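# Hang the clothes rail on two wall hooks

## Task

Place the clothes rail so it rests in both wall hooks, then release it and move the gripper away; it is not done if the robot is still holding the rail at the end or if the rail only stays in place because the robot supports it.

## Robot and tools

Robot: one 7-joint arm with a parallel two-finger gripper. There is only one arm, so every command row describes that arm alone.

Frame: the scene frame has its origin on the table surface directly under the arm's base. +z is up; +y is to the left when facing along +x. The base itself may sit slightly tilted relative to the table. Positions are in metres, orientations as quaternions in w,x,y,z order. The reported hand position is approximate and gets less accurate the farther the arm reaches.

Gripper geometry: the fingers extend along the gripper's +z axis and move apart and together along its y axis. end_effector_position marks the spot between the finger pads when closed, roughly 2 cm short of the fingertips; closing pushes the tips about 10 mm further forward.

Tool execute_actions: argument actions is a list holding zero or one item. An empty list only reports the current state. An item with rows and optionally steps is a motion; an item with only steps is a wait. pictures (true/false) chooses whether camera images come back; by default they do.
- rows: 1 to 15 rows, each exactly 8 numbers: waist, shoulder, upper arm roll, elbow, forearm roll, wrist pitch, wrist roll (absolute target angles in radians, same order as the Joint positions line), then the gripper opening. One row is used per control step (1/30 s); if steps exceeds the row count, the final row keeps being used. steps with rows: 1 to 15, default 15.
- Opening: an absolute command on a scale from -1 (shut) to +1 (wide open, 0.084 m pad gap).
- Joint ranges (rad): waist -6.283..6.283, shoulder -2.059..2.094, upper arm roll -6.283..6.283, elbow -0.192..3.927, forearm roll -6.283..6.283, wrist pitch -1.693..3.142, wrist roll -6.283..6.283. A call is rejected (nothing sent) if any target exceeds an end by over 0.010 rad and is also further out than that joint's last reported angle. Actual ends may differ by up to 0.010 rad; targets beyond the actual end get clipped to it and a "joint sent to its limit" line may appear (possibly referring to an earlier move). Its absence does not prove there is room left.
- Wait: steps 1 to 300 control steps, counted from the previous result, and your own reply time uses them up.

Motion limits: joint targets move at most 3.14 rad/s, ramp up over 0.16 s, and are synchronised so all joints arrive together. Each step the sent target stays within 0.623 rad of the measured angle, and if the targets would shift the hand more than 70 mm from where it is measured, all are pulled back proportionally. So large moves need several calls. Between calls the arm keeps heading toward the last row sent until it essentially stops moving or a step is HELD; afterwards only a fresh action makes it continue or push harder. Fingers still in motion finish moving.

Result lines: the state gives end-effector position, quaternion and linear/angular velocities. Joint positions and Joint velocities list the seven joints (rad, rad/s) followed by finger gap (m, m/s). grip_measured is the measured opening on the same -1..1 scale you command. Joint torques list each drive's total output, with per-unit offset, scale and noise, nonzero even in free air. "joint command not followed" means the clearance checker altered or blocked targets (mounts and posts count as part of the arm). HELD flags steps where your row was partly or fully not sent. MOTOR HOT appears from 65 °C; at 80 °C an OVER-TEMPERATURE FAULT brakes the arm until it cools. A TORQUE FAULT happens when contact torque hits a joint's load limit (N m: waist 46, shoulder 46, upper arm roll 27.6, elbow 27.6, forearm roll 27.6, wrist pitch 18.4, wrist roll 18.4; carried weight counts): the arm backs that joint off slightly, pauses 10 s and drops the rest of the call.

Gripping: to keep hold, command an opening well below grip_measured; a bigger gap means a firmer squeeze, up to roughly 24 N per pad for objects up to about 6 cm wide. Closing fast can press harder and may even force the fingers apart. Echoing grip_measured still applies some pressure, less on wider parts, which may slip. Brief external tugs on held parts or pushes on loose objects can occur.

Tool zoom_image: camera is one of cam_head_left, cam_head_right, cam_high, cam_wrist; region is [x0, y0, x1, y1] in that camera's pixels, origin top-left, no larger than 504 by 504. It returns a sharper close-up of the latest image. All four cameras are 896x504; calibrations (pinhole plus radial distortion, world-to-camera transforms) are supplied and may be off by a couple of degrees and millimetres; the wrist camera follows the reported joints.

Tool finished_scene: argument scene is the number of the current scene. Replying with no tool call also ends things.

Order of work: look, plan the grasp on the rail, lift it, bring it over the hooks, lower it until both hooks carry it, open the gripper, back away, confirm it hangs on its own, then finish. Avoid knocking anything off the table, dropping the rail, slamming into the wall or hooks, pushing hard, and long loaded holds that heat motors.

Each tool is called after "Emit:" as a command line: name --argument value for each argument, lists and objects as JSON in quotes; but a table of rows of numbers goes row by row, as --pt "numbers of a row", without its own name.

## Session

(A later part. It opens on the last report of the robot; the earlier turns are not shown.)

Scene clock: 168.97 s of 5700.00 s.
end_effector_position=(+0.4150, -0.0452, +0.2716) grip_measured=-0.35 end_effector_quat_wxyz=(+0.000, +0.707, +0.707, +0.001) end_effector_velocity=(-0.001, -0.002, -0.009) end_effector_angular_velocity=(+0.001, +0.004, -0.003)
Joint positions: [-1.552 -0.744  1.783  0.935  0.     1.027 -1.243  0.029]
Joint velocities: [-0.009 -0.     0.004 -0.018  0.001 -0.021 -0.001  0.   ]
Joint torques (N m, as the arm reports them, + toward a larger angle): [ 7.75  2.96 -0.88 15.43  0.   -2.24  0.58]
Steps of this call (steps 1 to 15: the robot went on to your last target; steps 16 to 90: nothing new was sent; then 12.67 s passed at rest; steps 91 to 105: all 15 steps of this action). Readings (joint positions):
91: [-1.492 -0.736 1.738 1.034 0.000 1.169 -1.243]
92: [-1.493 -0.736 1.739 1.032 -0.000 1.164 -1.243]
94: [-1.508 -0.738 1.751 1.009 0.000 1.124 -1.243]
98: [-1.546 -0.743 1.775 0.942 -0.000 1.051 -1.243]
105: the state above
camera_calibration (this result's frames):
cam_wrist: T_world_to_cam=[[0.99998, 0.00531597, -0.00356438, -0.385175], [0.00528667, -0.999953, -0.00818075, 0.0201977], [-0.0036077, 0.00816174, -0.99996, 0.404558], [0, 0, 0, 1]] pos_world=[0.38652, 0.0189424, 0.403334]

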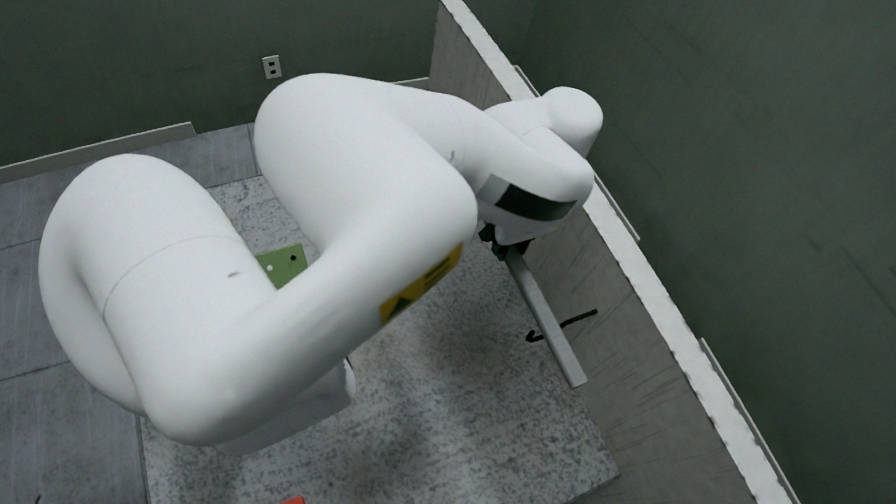

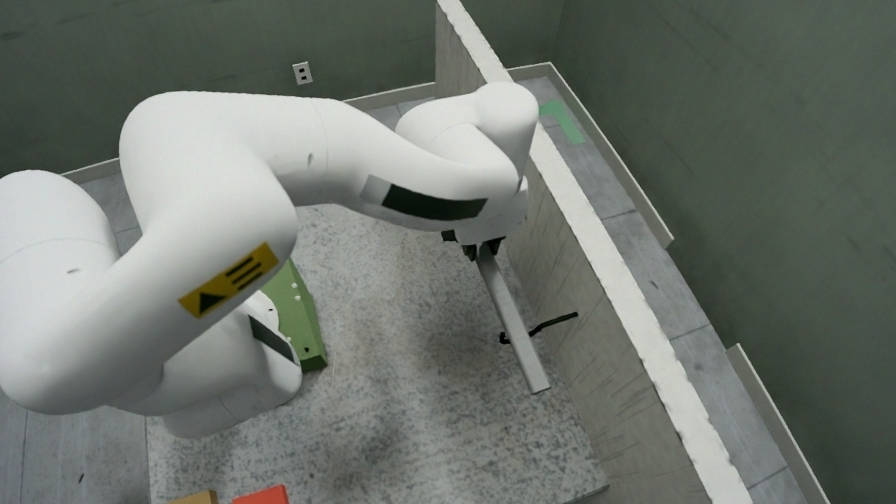

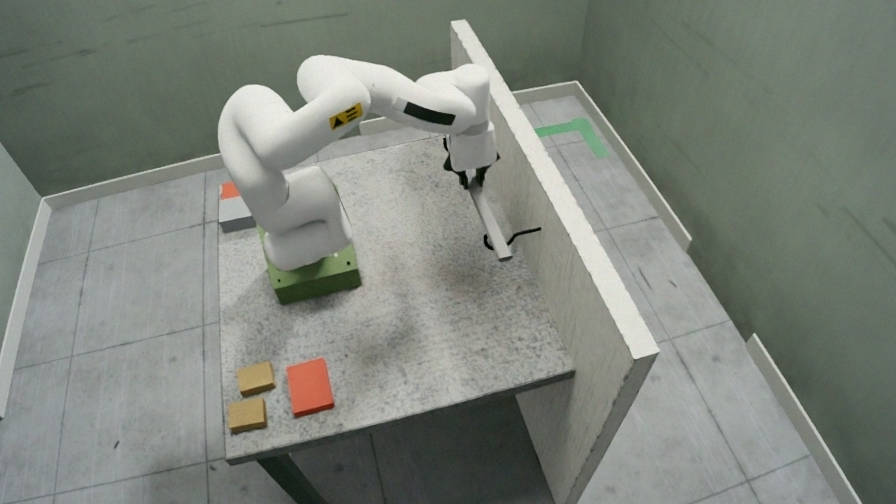

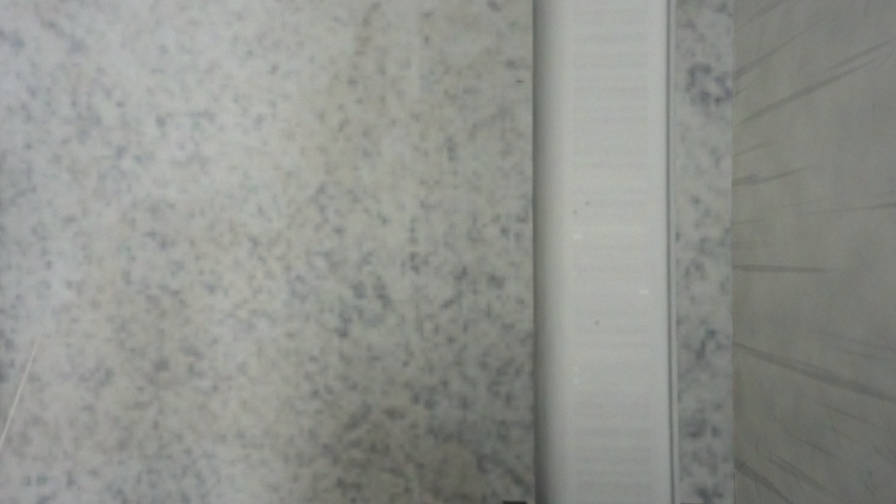

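Emit:
execute_actions --actions '[{"rows":[[-1.654,-0.762,1.846,0.99,0,1.01,-1.253,-1],[-1.654,-0.762,1.846,0.99,0,1.01,-1.253,-1],[-1.654,-0.762,1.846,0.99,0,1.01,-1.253,-1],[-1.654,-0.762,1.846,0.99,0,1.01,-1.253,-1],[-1.654,-0.762,1.846,0.98,0,1.0,-1.253,-1],[-1.654,-0.762,1.846,0.97,0,0.99,-1.253,-1],[-1.654,-0.762,1.846,0.96,0,0.98,-1.253,-1],[-1.654,-0.762,1.846,0.949,0,0.971,-1.253,-1]]}]'

Emit:
zoom_image --camera "cam_high" --region '[400,100,600,300]'

Emit:
zoom_image --camera "cam_head_right" --region '[400,150,650,420]'

Scene clock: 179.27 s of 5700.00 s.
end_effector_position=(+0.4297, -0.0454, +0.2505) grip_measured=-0.35 end_effector_quat_wxyz=(-0.000, +0.707, +0.707, -0.000) end_effector_velocity=(+0.005, +0.004, -0.001) end_effector_angular_velocity=(+0.008, -0.020, +0.008)
Joint positions: [-1.653 -0.762  1.845  0.95   0.     0.973 -1.253  0.029]
Joint velocities: [-0.006 -0.     0.01  -0.003 -0.    -0.029 -0.003  0.   ]
Joint torques (N m, as the arm reports them, + toward a larger angle): [ 7.85  4.26 -0.52 15.34  0.44 -2.06  0.  ]
Steps of this call (steps 1 to 15: the robot went on to your last target; steps 16 to 90: nothing new was sent; then 6.80 s passed at rest; steps 91 to 105: all 15 steps of this action). Readings (joint positions):
91: [-1.553 -0.744 1.783 0.932 -0.000 1.025 -1.243]
92: [-1.557 -0.745 1.786 0.934 -0.000 1.025 -1.243]
94: [-1.590 -0.751 1.808 0.954 0.000 1.020 -1.247]
98: [-1.641 -0.760 1.836 0.970 -0.000 0.998 -1.252]
105: the state above
camera_calibration (this result's frames):
cam_wrist: T_world_to_cam=[[0.999975, 0.00414916, -0.00565623, -0.399474], [0.00410813, -0.999965, -0.00724685, 0.0199734], [-0.0056861, 0.00722343, -0.999958, 0.384379], [0, 0, 0, 1]] pos_world=[0.401568, 0.0188537, 0.382248]

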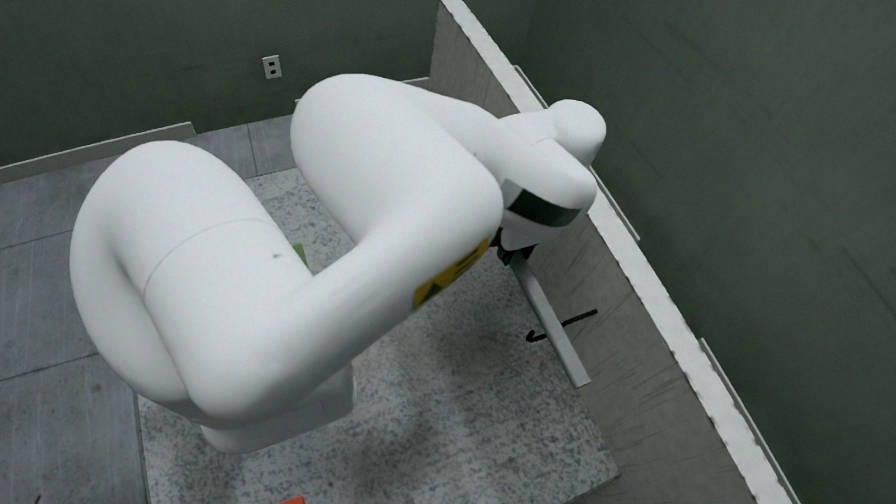

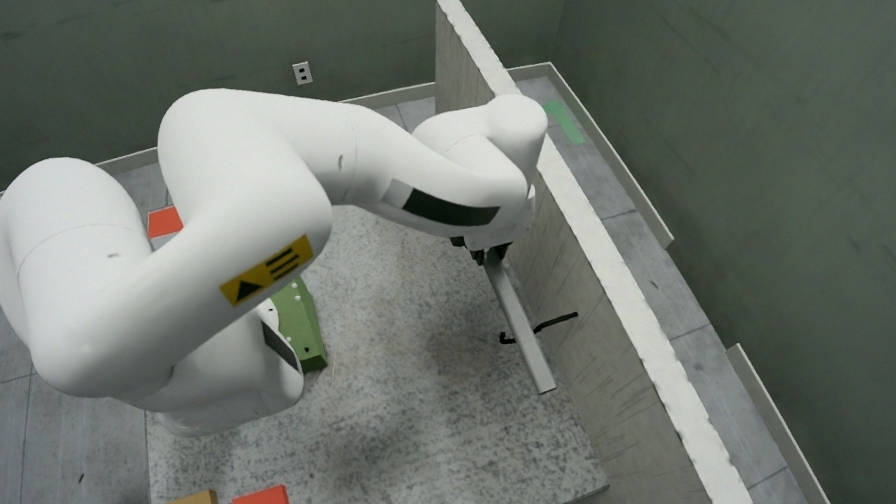

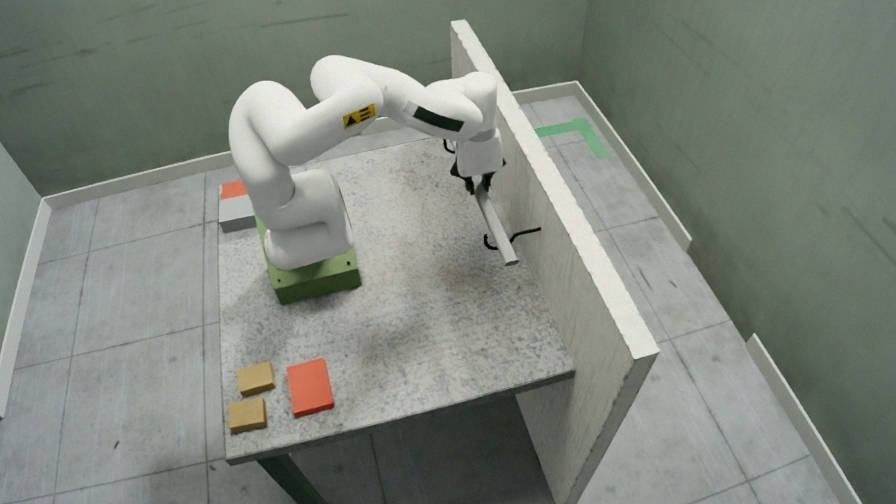

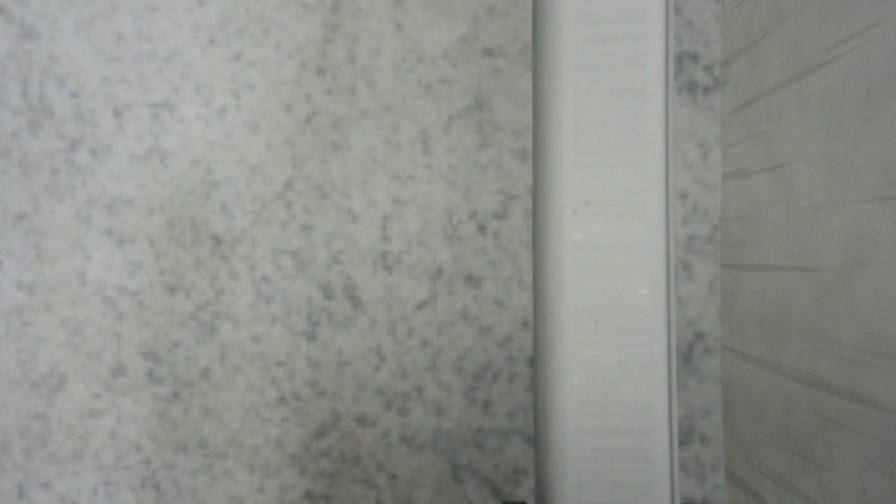

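Region (400, 100, 600, 300) of cam_high's 896x504 image, scaled by 2.520, with more detail than that image has.

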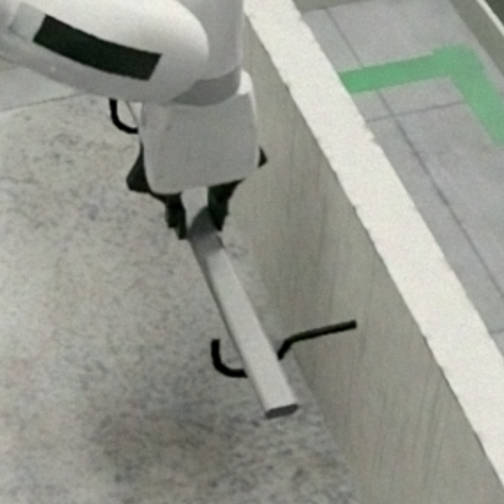

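Region (400, 150, 650, 420) of cam_head_right's 896x504 image, scaled by 1.867, with more detail than that image has; it fills the left 467 columns of this view, and the rest is white.

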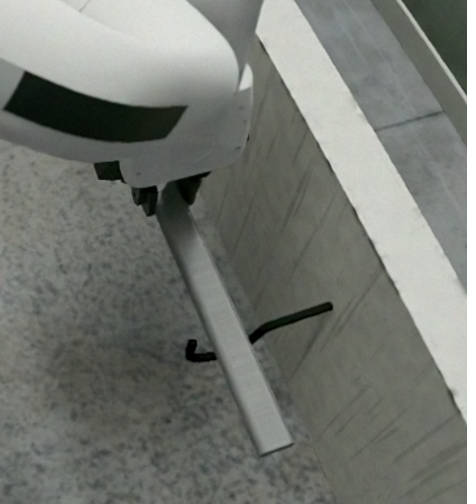

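Emit:
execute_actions --actions '[{"rows":[[-1.674,-0.765,1.86,0.934,0,0.942,-1.253,-1],[-1.674,-0.765,1.86,0.934,0,0.942,-1.253,-1],[-1.674,-0.765,1.86,0.934,0,0.942,-1.253,-1],[-1.674,-0.765,1.86,0.934,0,0.942,-1.253,-1],[-1.674,-0.765,1.86,0.934,0,0.942,-1.253,-1],[-1.693,-0.768,1.874,0.919,0,0.914,-1.253,-1]]}]'

Emit:
zoom_image --camera "cam_high" --region '[400,100,600,300]'

Emit:
zoom_image --camera "cam_head_right" --region '[400,150,650,420]'

Scene clock: 188.23 s of 5700.00 s.
end_effector_position=(+0.4298, -0.0454, +0.2304) grip_measured=-0.35 end_effector_quat_wxyz=(-0.001, +0.707, +0.707, +0.000) end_effector_velocity=(+0.004, +0.004, +0.001) end_effector_angular_velocity=(+0.006, -0.016, +0.006)
Joint positions: [-1.692 -0.768  1.873  0.92   0.     0.916 -1.253  0.029]
Joint velocities: [-0.005 -0.001  0.01   0.002 -0.    -0.018  0.     0.   ]
Joint torques (N m, as the arm reports them, + toward a larger angle): [ 8.04  4.52 -0.53 14.68  0.41 -2.5   0.45]
Steps of this call (steps 1 to 15: the robot went on to your last target; steps 16 to 90: nothing new was sent; then 5.47 s passed at rest; steps 91 to 105: all 15 steps of this action). Readings (joint positions):
91: [-1.654 -0.762 1.846 0.949 -0.000 0.971 -1.253]
92: [-1.656 -0.762 1.848 0.948 -0.000 0.967 -1.253]
94: [-1.665 -0.764 1.854 0.941 0.000 0.954 -1.253]
98: [-1.679 -0.766 1.864 0.930 -0.000 0.934 -1.253]
105: the state above
camera_calibration (this result's frames):
cam_wrist: T_world_to_cam=[[0.999972, 0.00384814, -0.00640377, -0.399528], [0.00378988, -0.999952, -0.00908625, 0.0204451], [-0.00643843, 0.00906173, -0.999938, 0.364647], [0, 0, 0, 1]] pos_world=[0.401787, 0.0186772, 0.362252]

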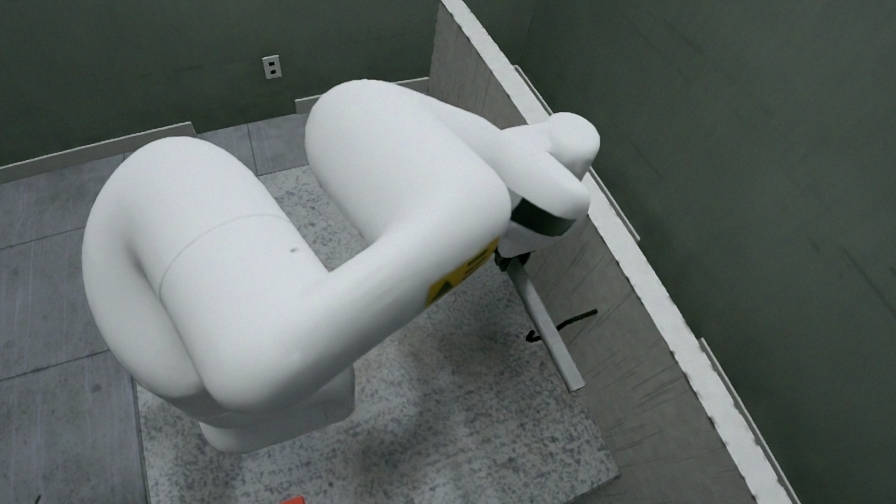

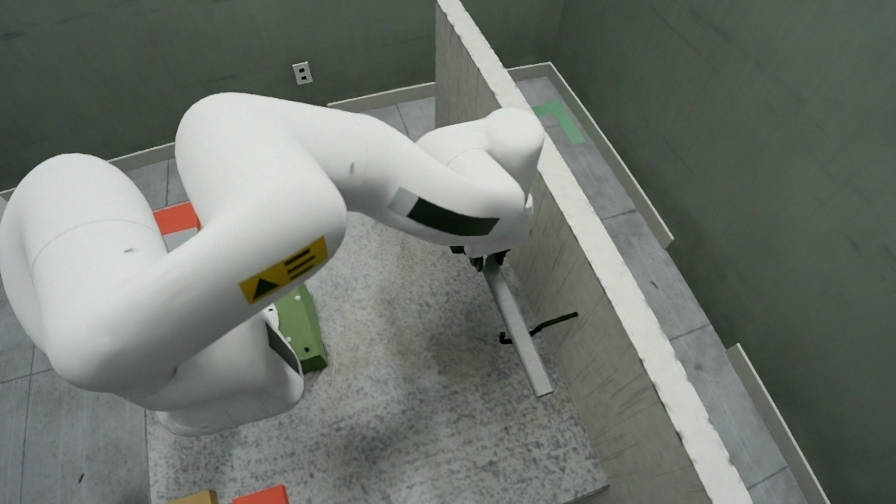

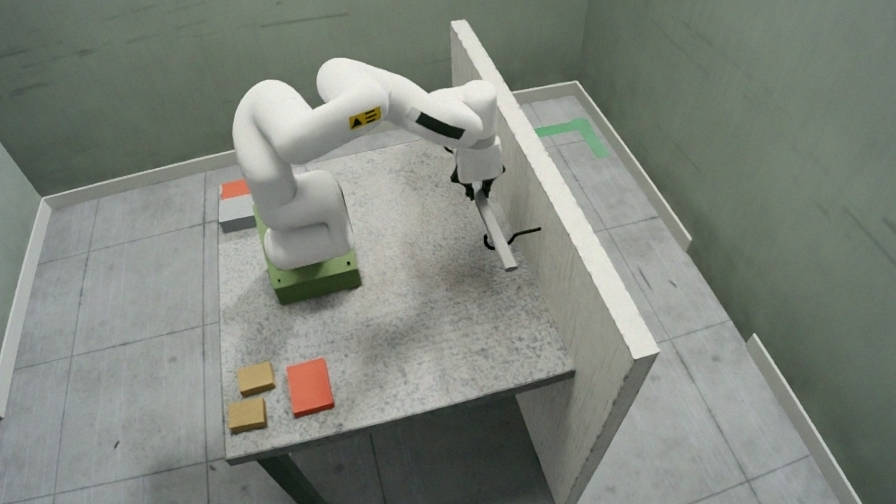

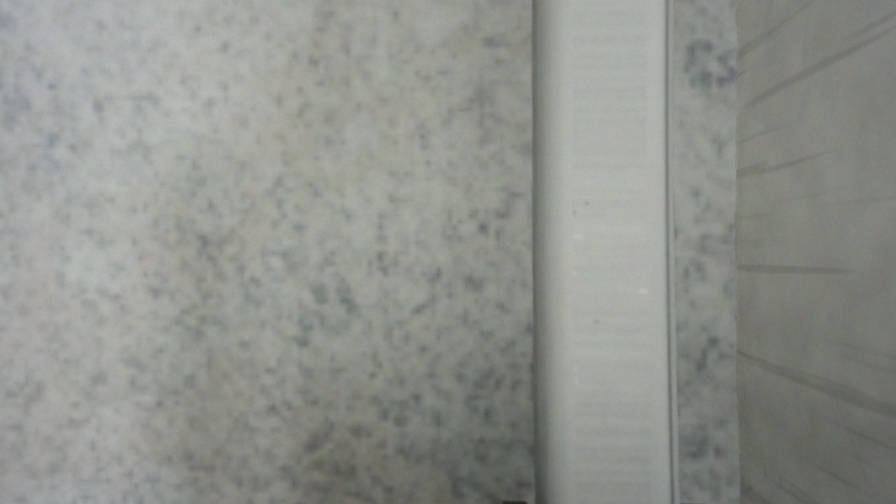

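Region (400, 100, 600, 300) of cam_high's 896x504 image, scaled by 2.520, with more detail than that image has.

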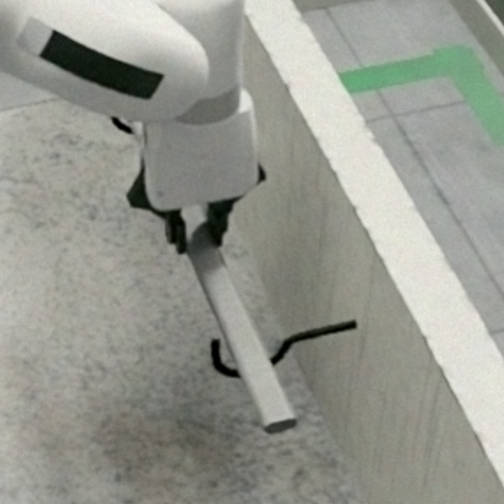

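Region (400, 150, 650, 420) of cam_head_right's 896x504 image, scaled by 1.867, with more detail than that image has; it fills the left 467 columns of this view, and the rest is white.

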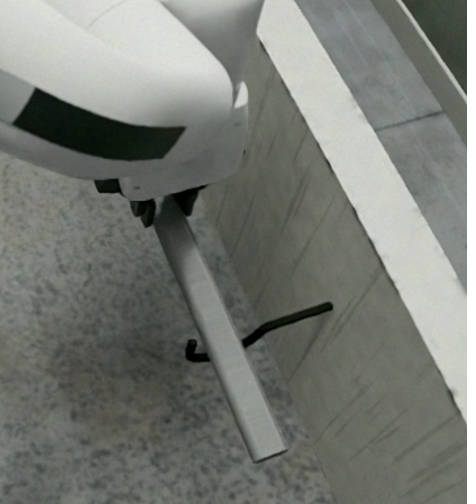

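Emit:
execute_actions --actions '[{"rows":[[-1.724,-0.774,1.891,0.942,0,0.915,-1.258,-1],[-1.724,-0.774,1.891,0.942,0,0.915,-1.258,-1],[-1.724,-0.774,1.891,0.942,0,0.915,-1.258,-1],[-1.724,-0.774,1.891,0.942,0,0.915,-1.258,-1],[-1.744,-0.778,1.905,0.927,0,0.886,-1.258,-1],[-1.744,-0.778,1.905,0.927,0,0.886,-1.258,-1],[-1.744,-0.778,1.905,0.927,0,0.886,-1.258,-1],[-1.744,-0.778,1.905,0.927,0,0.886,-1.258,-1],[-1.765,-0.782,1.92,0.913,0,0.857,-1.258,-1]]}]'

Emit:
zoom_image --camera "cam_high" --region '[400,100,600,300]'

Emit:
zoom_image --camera "cam_head_left" --region '[450,230,650,420]'

Scene clock: 210.63 s of 5700.00 s.
end_effector_position=(+0.4353, -0.0461, +0.2091) grip_measured=-0.35 end_effector_quat_wxyz=(-0.003, +0.708, +0.707, -0.001) end_effector_velocity=(+0.005, +0.002, -0.013) end_effector_angular_velocity=(+0.008, -0.016, +0.001)
Joint positions: [-1.762 -0.782  1.917  0.914 -0.     0.862 -1.258  0.029]
Joint velocities: [-0.036 -0.006  0.027 -0.013 -0.001 -0.057  0.     0.   ]
Joint torques (N m, as the arm reports them, + toward a larger angle): [10.11  5.82 -0.54 14.73  0.09 -1.95  0.2 ]
Steps of this call (steps 1 to 15: the robot went on to your last target; steps 16 to 90: nothing new was sent; then 18.90 s passed at rest; steps 91 to 105: all 15 steps of this action). Readings (joint positions):
91: [-1.693 -0.768 1.874 0.919 -0.000 0.914 -1.253]
92: [-1.696 -0.769 1.876 0.922 0.000 0.914 -1.254]
94: [-1.711 -0.772 1.884 0.932 0.000 0.915 -1.256]
98: [-1.733 -0.776 1.897 0.932 0.000 0.898 -1.257]
105: the state above
camera_calibration (this result's frames):
cam_wrist: T_world_to_cam=[[0.99994, 0.00287614, -0.0105325, -0.40431], [0.00276848, -0.999944, -0.0102227, 0.0202094], [-0.0105613, 0.0101929, -0.999892, 0.3453], [0, 0, 0, 1]] pos_world=[0.407877, 0.0178515, 0.341211]

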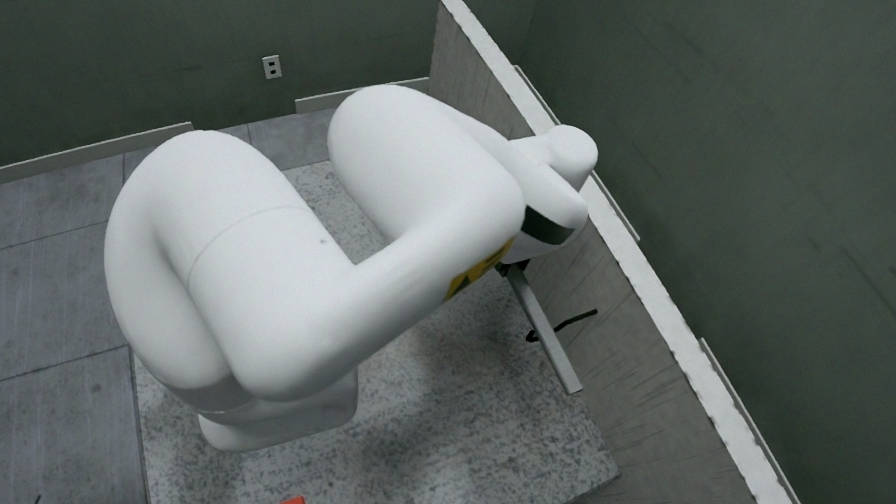

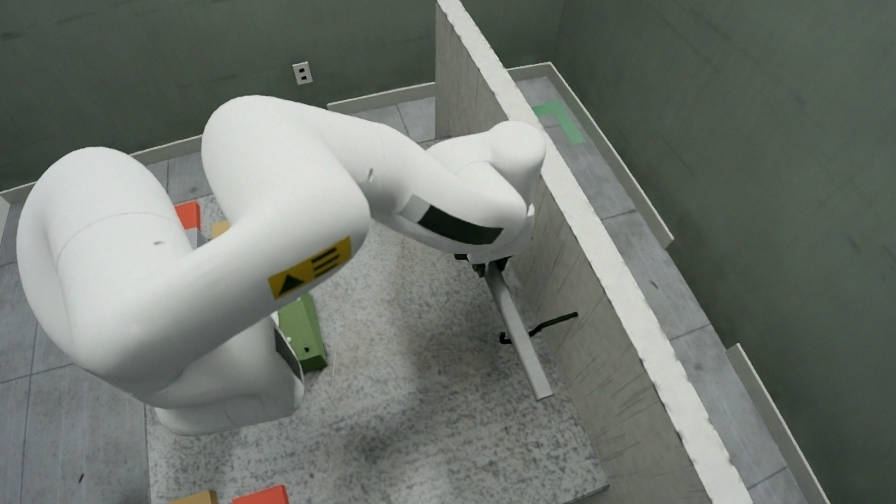

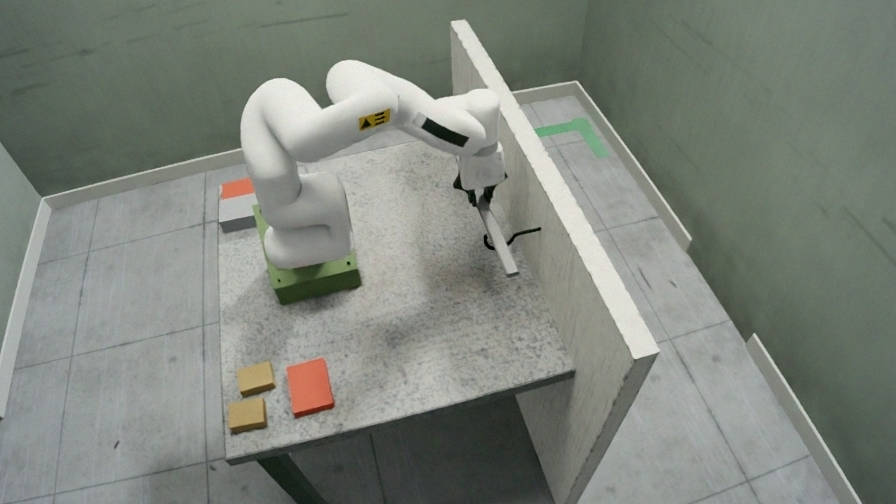

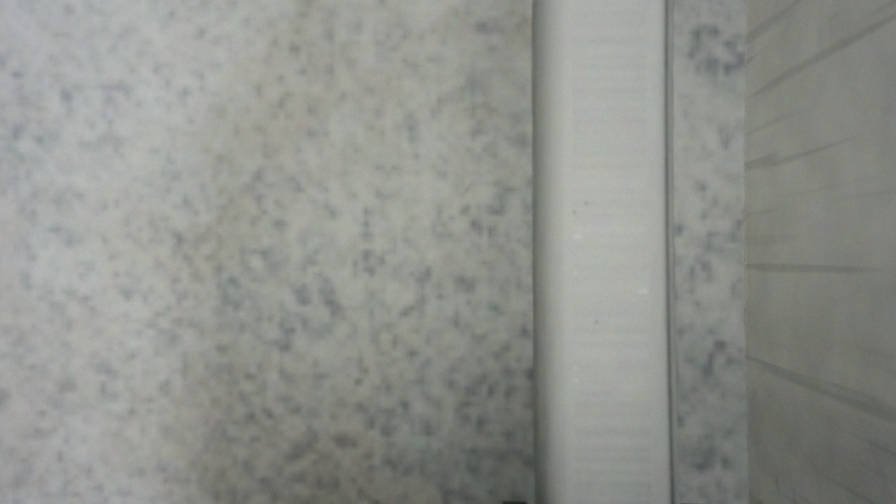

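Region (400, 100, 600, 300) of cam_high's 896x504 image, scaled by 2.520, with more detail than that image has.

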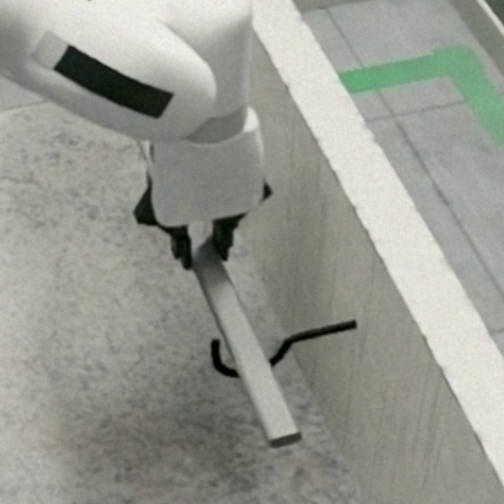

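Region (450, 230, 650, 420) of cam_head_left's 896x504 image, scaled by 2.520, with more detail than that image has; it fills the top 479 rows of this view, and the rest is white.

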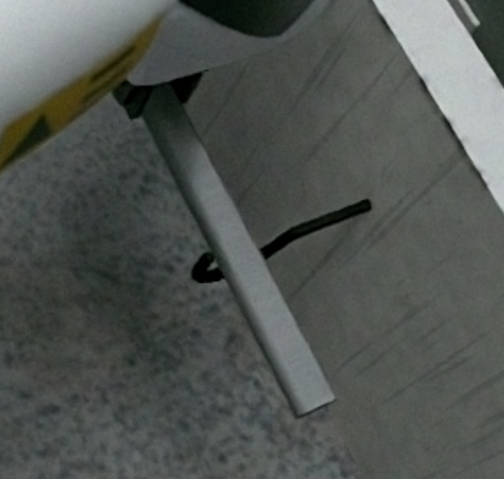

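Emit:
execute_actions --actions '[{"rows":[[-1.79,-0.794,1.958,0.936,0,0.856,-1.24,-1],[-1.79,-0.794,1.958,0.936,0,0.856,-1.24,-1],[-1.79,-0.794,1.958,0.936,0,0.856,-1.24,-1],[-1.79,-0.794,1.958,0.936,0,0.856,-1.24,-1],[-1.82,-0.806,1.995,0.956,0,0.853,-1.221,-1],[-1.82,-0.806,1.995,0.956,0,0.853,-1.221,-1],[-1.82,-0.806,1.995,0.956,0,0.853,-1.221,-1],[-1.82,-0.806,1.995,0.956,0,0.853,-1.221,-1],[-1.847,-0.818,2.033,0.972,0,0.846,-1.203,-1]]}]'

Emit:
zoom_image --camera "cam_high" --region '[400,100,600,300]'

Emit:
zoom_image --camera "cam_head_left" --region '[450,230,650,420]'

Scene clock: 226.67 s of 5700.00 s.
end_effector_position=(+0.4441, -0.0169, +0.2007) grip_measured=-0.35 end_effector_quat_wxyz=(+0.000, +0.707, +0.708, -0.000) end_effector_velocity=(+0.006, +0.018, -0.006) end_effector_angular_velocity=(+0.004, -0.003, -0.007)
Joint positions: [-1.842 -0.816  2.027  0.968  0.     0.847 -1.207  0.029]
Joint velocities: [-0.054 -0.021  0.068  0.036 -0.    -0.013  0.038  0.   ]
Joint torques (N m, as the arm reports them, + toward a larger angle): [ 8.65  9.07 -1.18 13.62 -0.21 -2.03  0.49]
Steps of this call (steps 1 to 15: the robot went on to your last target; steps 16 to 90: nothing new was sent; then 12.53 s passed at rest; steps 91 to 105: all 15 steps of this action). Readings (joint positions):
91: [-1.765 -0.782 1.920 0.913 0.000 0.857 -1.258]
92: [-1.768 -0.783 1.923 0.915 -0.000 0.857 -1.256]
94: [-1.779 -0.789 1.940 0.926 -0.000 0.856 -1.248]
98: [-1.804 -0.800 1.975 0.945 0.000 0.854 -1.231]
105: the state above
camera_calibration (this result's frames):
cam_wrist: T_world_to_cam=[[0.999967, 0.00582889, -0.00560548, -0.41421], [0.00579029, -0.99996, -0.00687773, 0.0472256], [-0.00564535, 0.00684505, -0.999961, 0.334403], [0, 0, 0, 1]] pos_world=[0.415811, 0.0473491, 0.332393]

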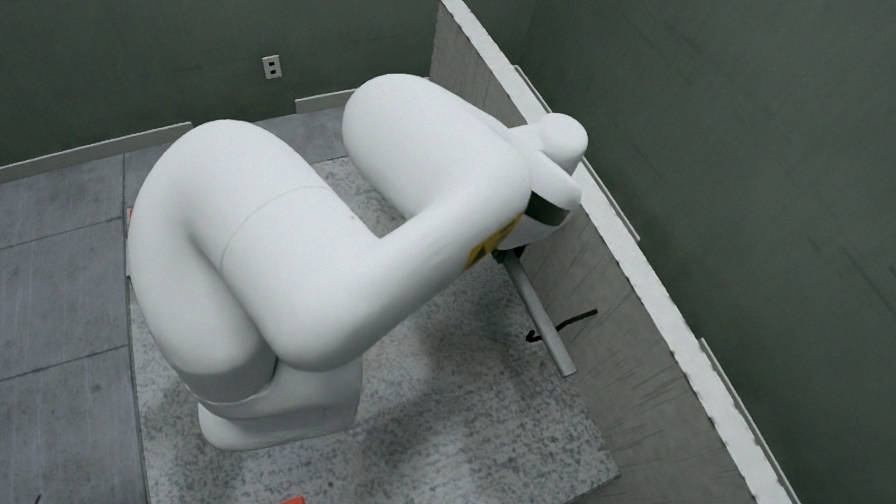

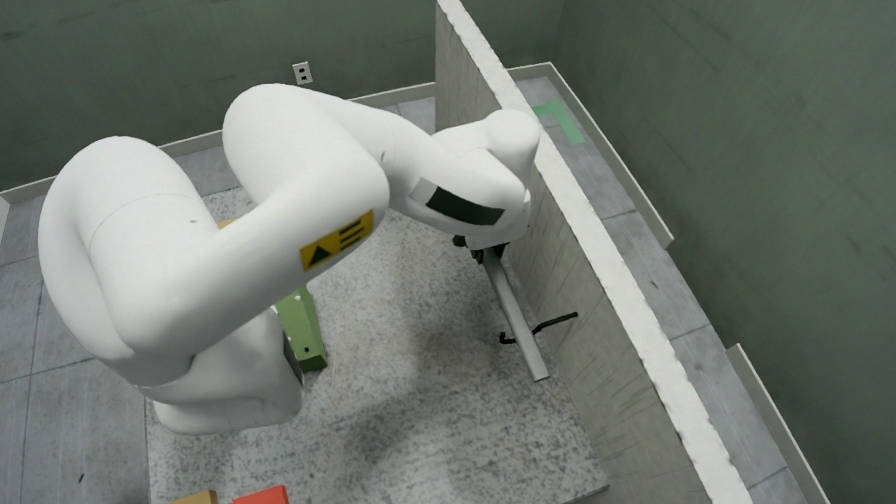

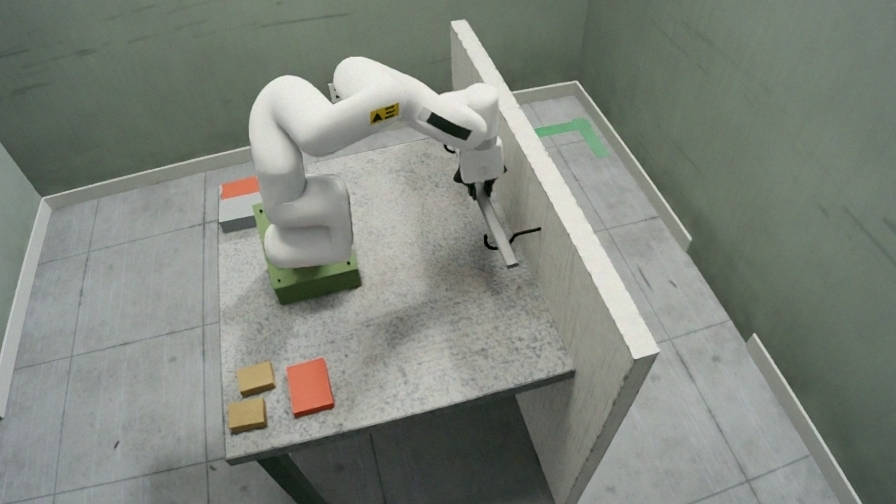

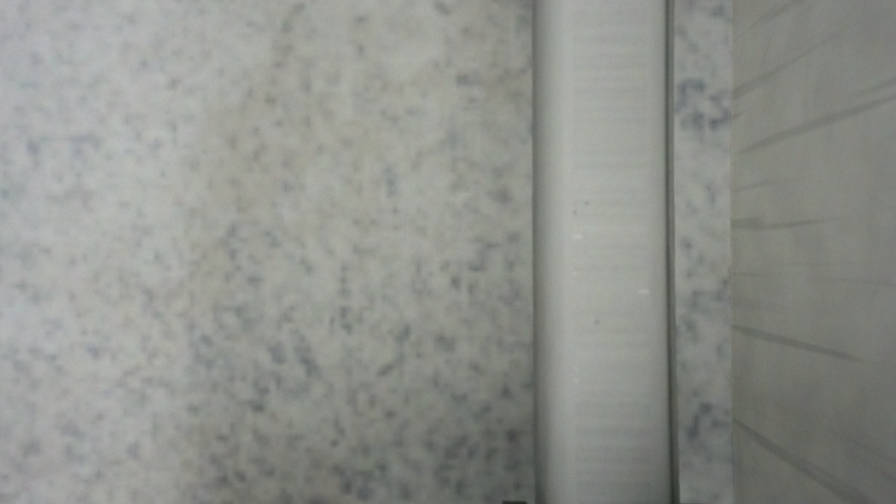

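Region (400, 100, 600, 300) of cam_high's 896x504 image, scaled by 2.520, with more detail than that image has.

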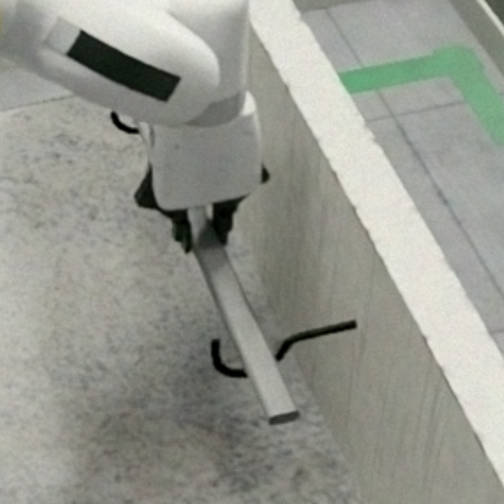

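Region (450, 230, 650, 420) of cam_head_left's 896x504 image, scaled by 2.520, with more detail than that image has; it fills the top 479 rows of this view, and the rest is white.

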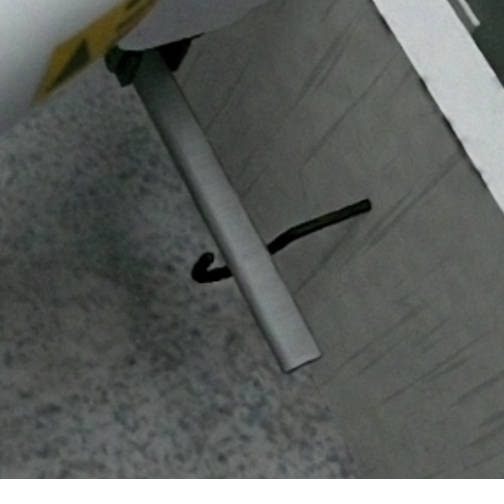

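Emit:
execute_actions --actions '[{"rows":[[-1.87,-0.823,2.05,0.961,0,0.818,-1.203,-1],[-1.87,-0.823,2.05,0.961,0,0.818,-1.203,-1],[-1.87,-0.823,2.05,0.961,0,0.818,-1.203,-1],[-1.87,-0.823,2.05,0.961,0,0.818,-1.203,-1],[-1.87,-0.823,2.05,0.961,0,0.818,-1.203,-1],[-1.894,-0.829,2.066,0.951,0,0.791,-1.203,-1]]}]'

Emit:
zoom_image --camera "cam_high" --region '[400,100,600,300]'

Emit:
zoom_image --camera "cam_head_left" --region '[450,230,650,420]'

Scene clock: 237.33 s of 5700.00 s.
end_effector_position=(+0.4455, -0.0131, +0.1824) grip_measured=-0.35 end_effector_quat_wxyz=(-0.002, +0.706, +0.708, +0.003) end_effector_velocity=(-0.002, +0.001, -0.011) end_effector_angular_velocity=(-0.001, +0.003, +0.004)
Joint positions: [-1.89  -0.827  2.065  0.955  0.     0.793 -1.203  0.029]
Joint velocities: [-0.02  -0.009  0.016 -0.013  0.001 -0.027 -0.001  0.   ]
Joint torques (N m, as the arm reports them, + toward a larger angle): [ 4.62  4.64 -0.7   9.1   0.64 -2.08  0.29]
Steps of this call (steps 1 to 15: the robot went on to your last target; steps 16 to 90: nothing new was sent; then 7.17 s passed at rest; steps 91 to 105: all 15 steps of this action). Readings (joint positions):
91: [-1.847 -0.818 2.033 0.972 -0.000 0.846 -1.203]
92: [-1.850 -0.818 2.035 0.971 -0.000 0.842 -1.203]
94: [-1.860 -0.821 2.043 0.966 0.000 0.829 -1.203]
98: [-1.877 -0.824 2.054 0.959 -0.000 0.810 -1.203]
105: the state above
camera_calibration (this result's frames):
cam_wrist: T_world_to_cam=[[0.999972, 0.00631587, -0.00394867, -0.416022], [0.00625471, -0.999863, -0.0153135, 0.052238], [-0.00404485, 0.0152884, -0.999875, 0.315506], [0, 0, 0, 1]] pos_world=[0.41696, 0.0500348, 0.314624]

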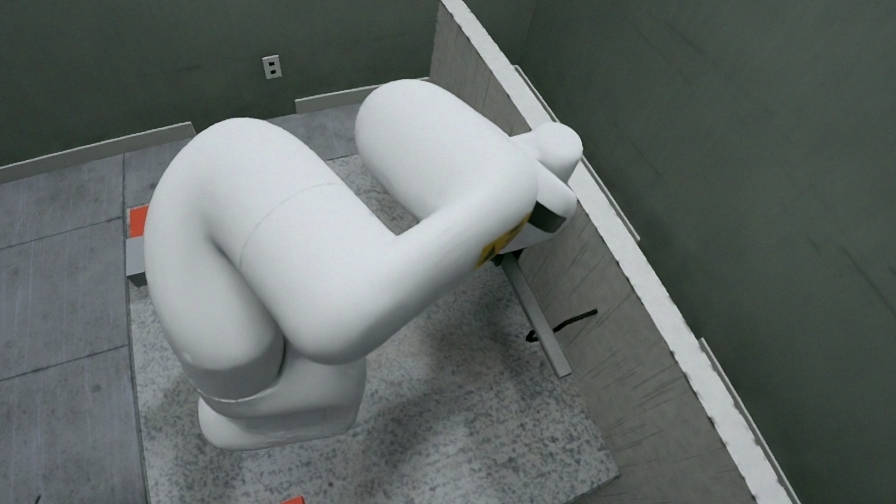

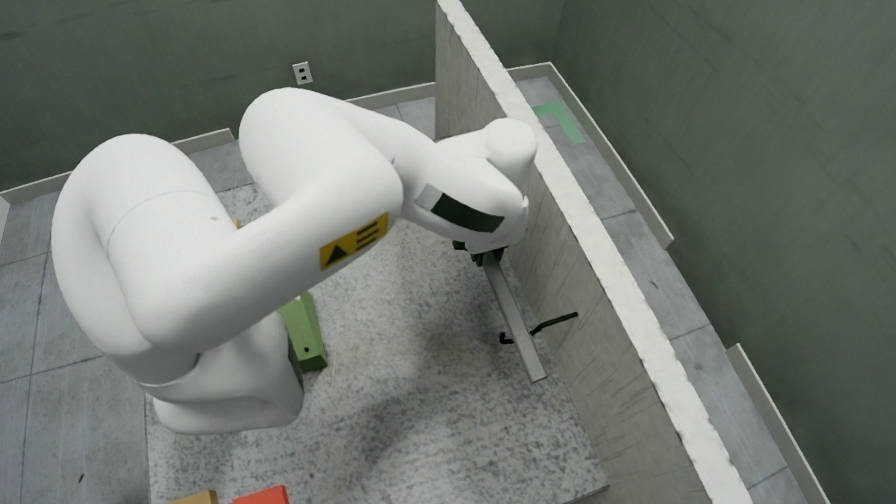

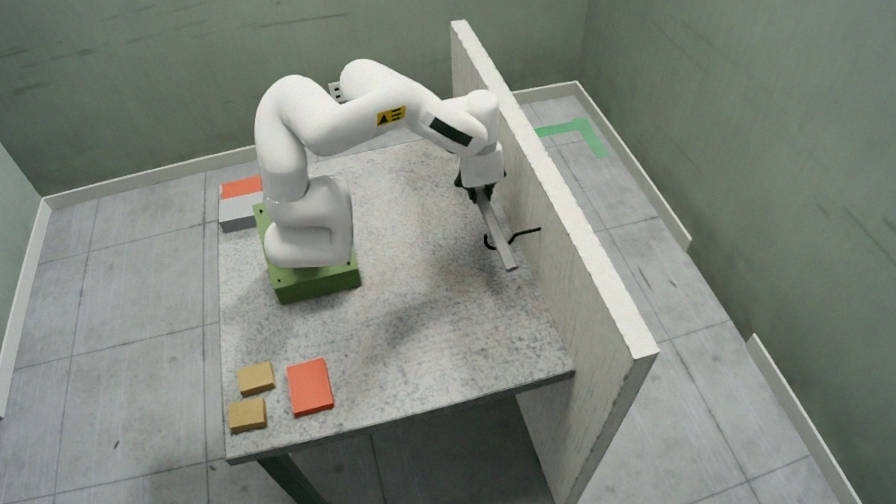

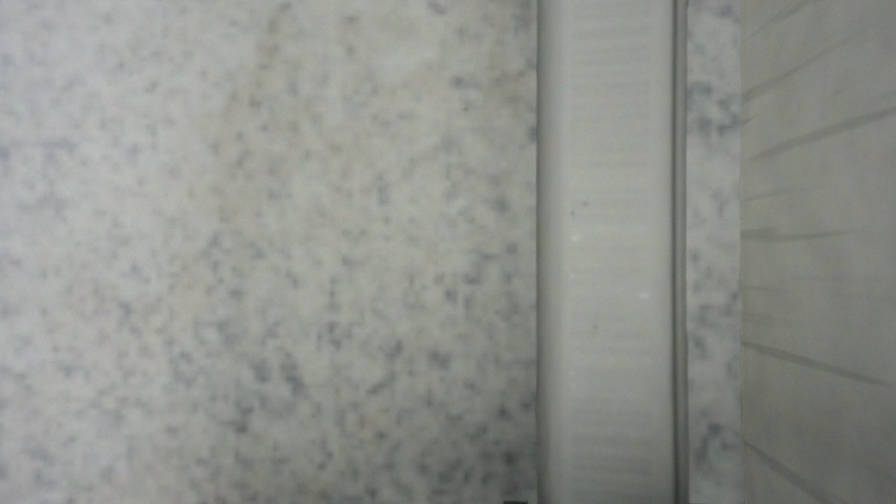

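Region (400, 100, 600, 300) of cam_high's 896x504 image, scaled by 2.520, with more detail than that image has.

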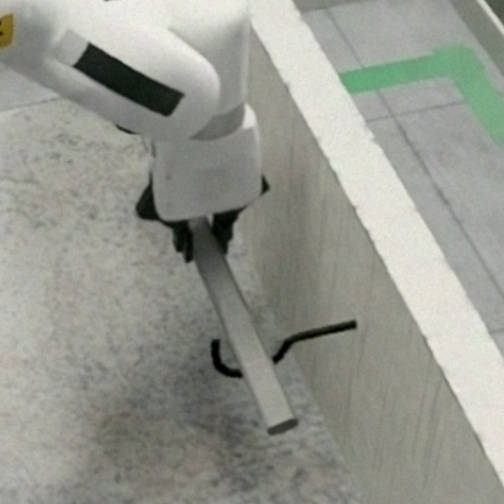

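Region (450, 230, 650, 420) of cam_head_left's 896x504 image, scaled by 2.520, with more detail than that image has; it fills the top 479 rows of this view, and the rest is white.

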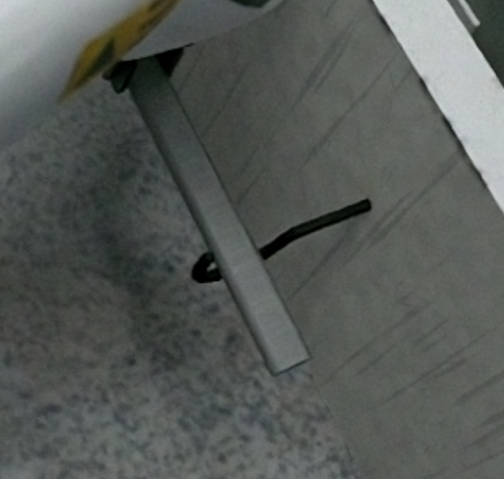

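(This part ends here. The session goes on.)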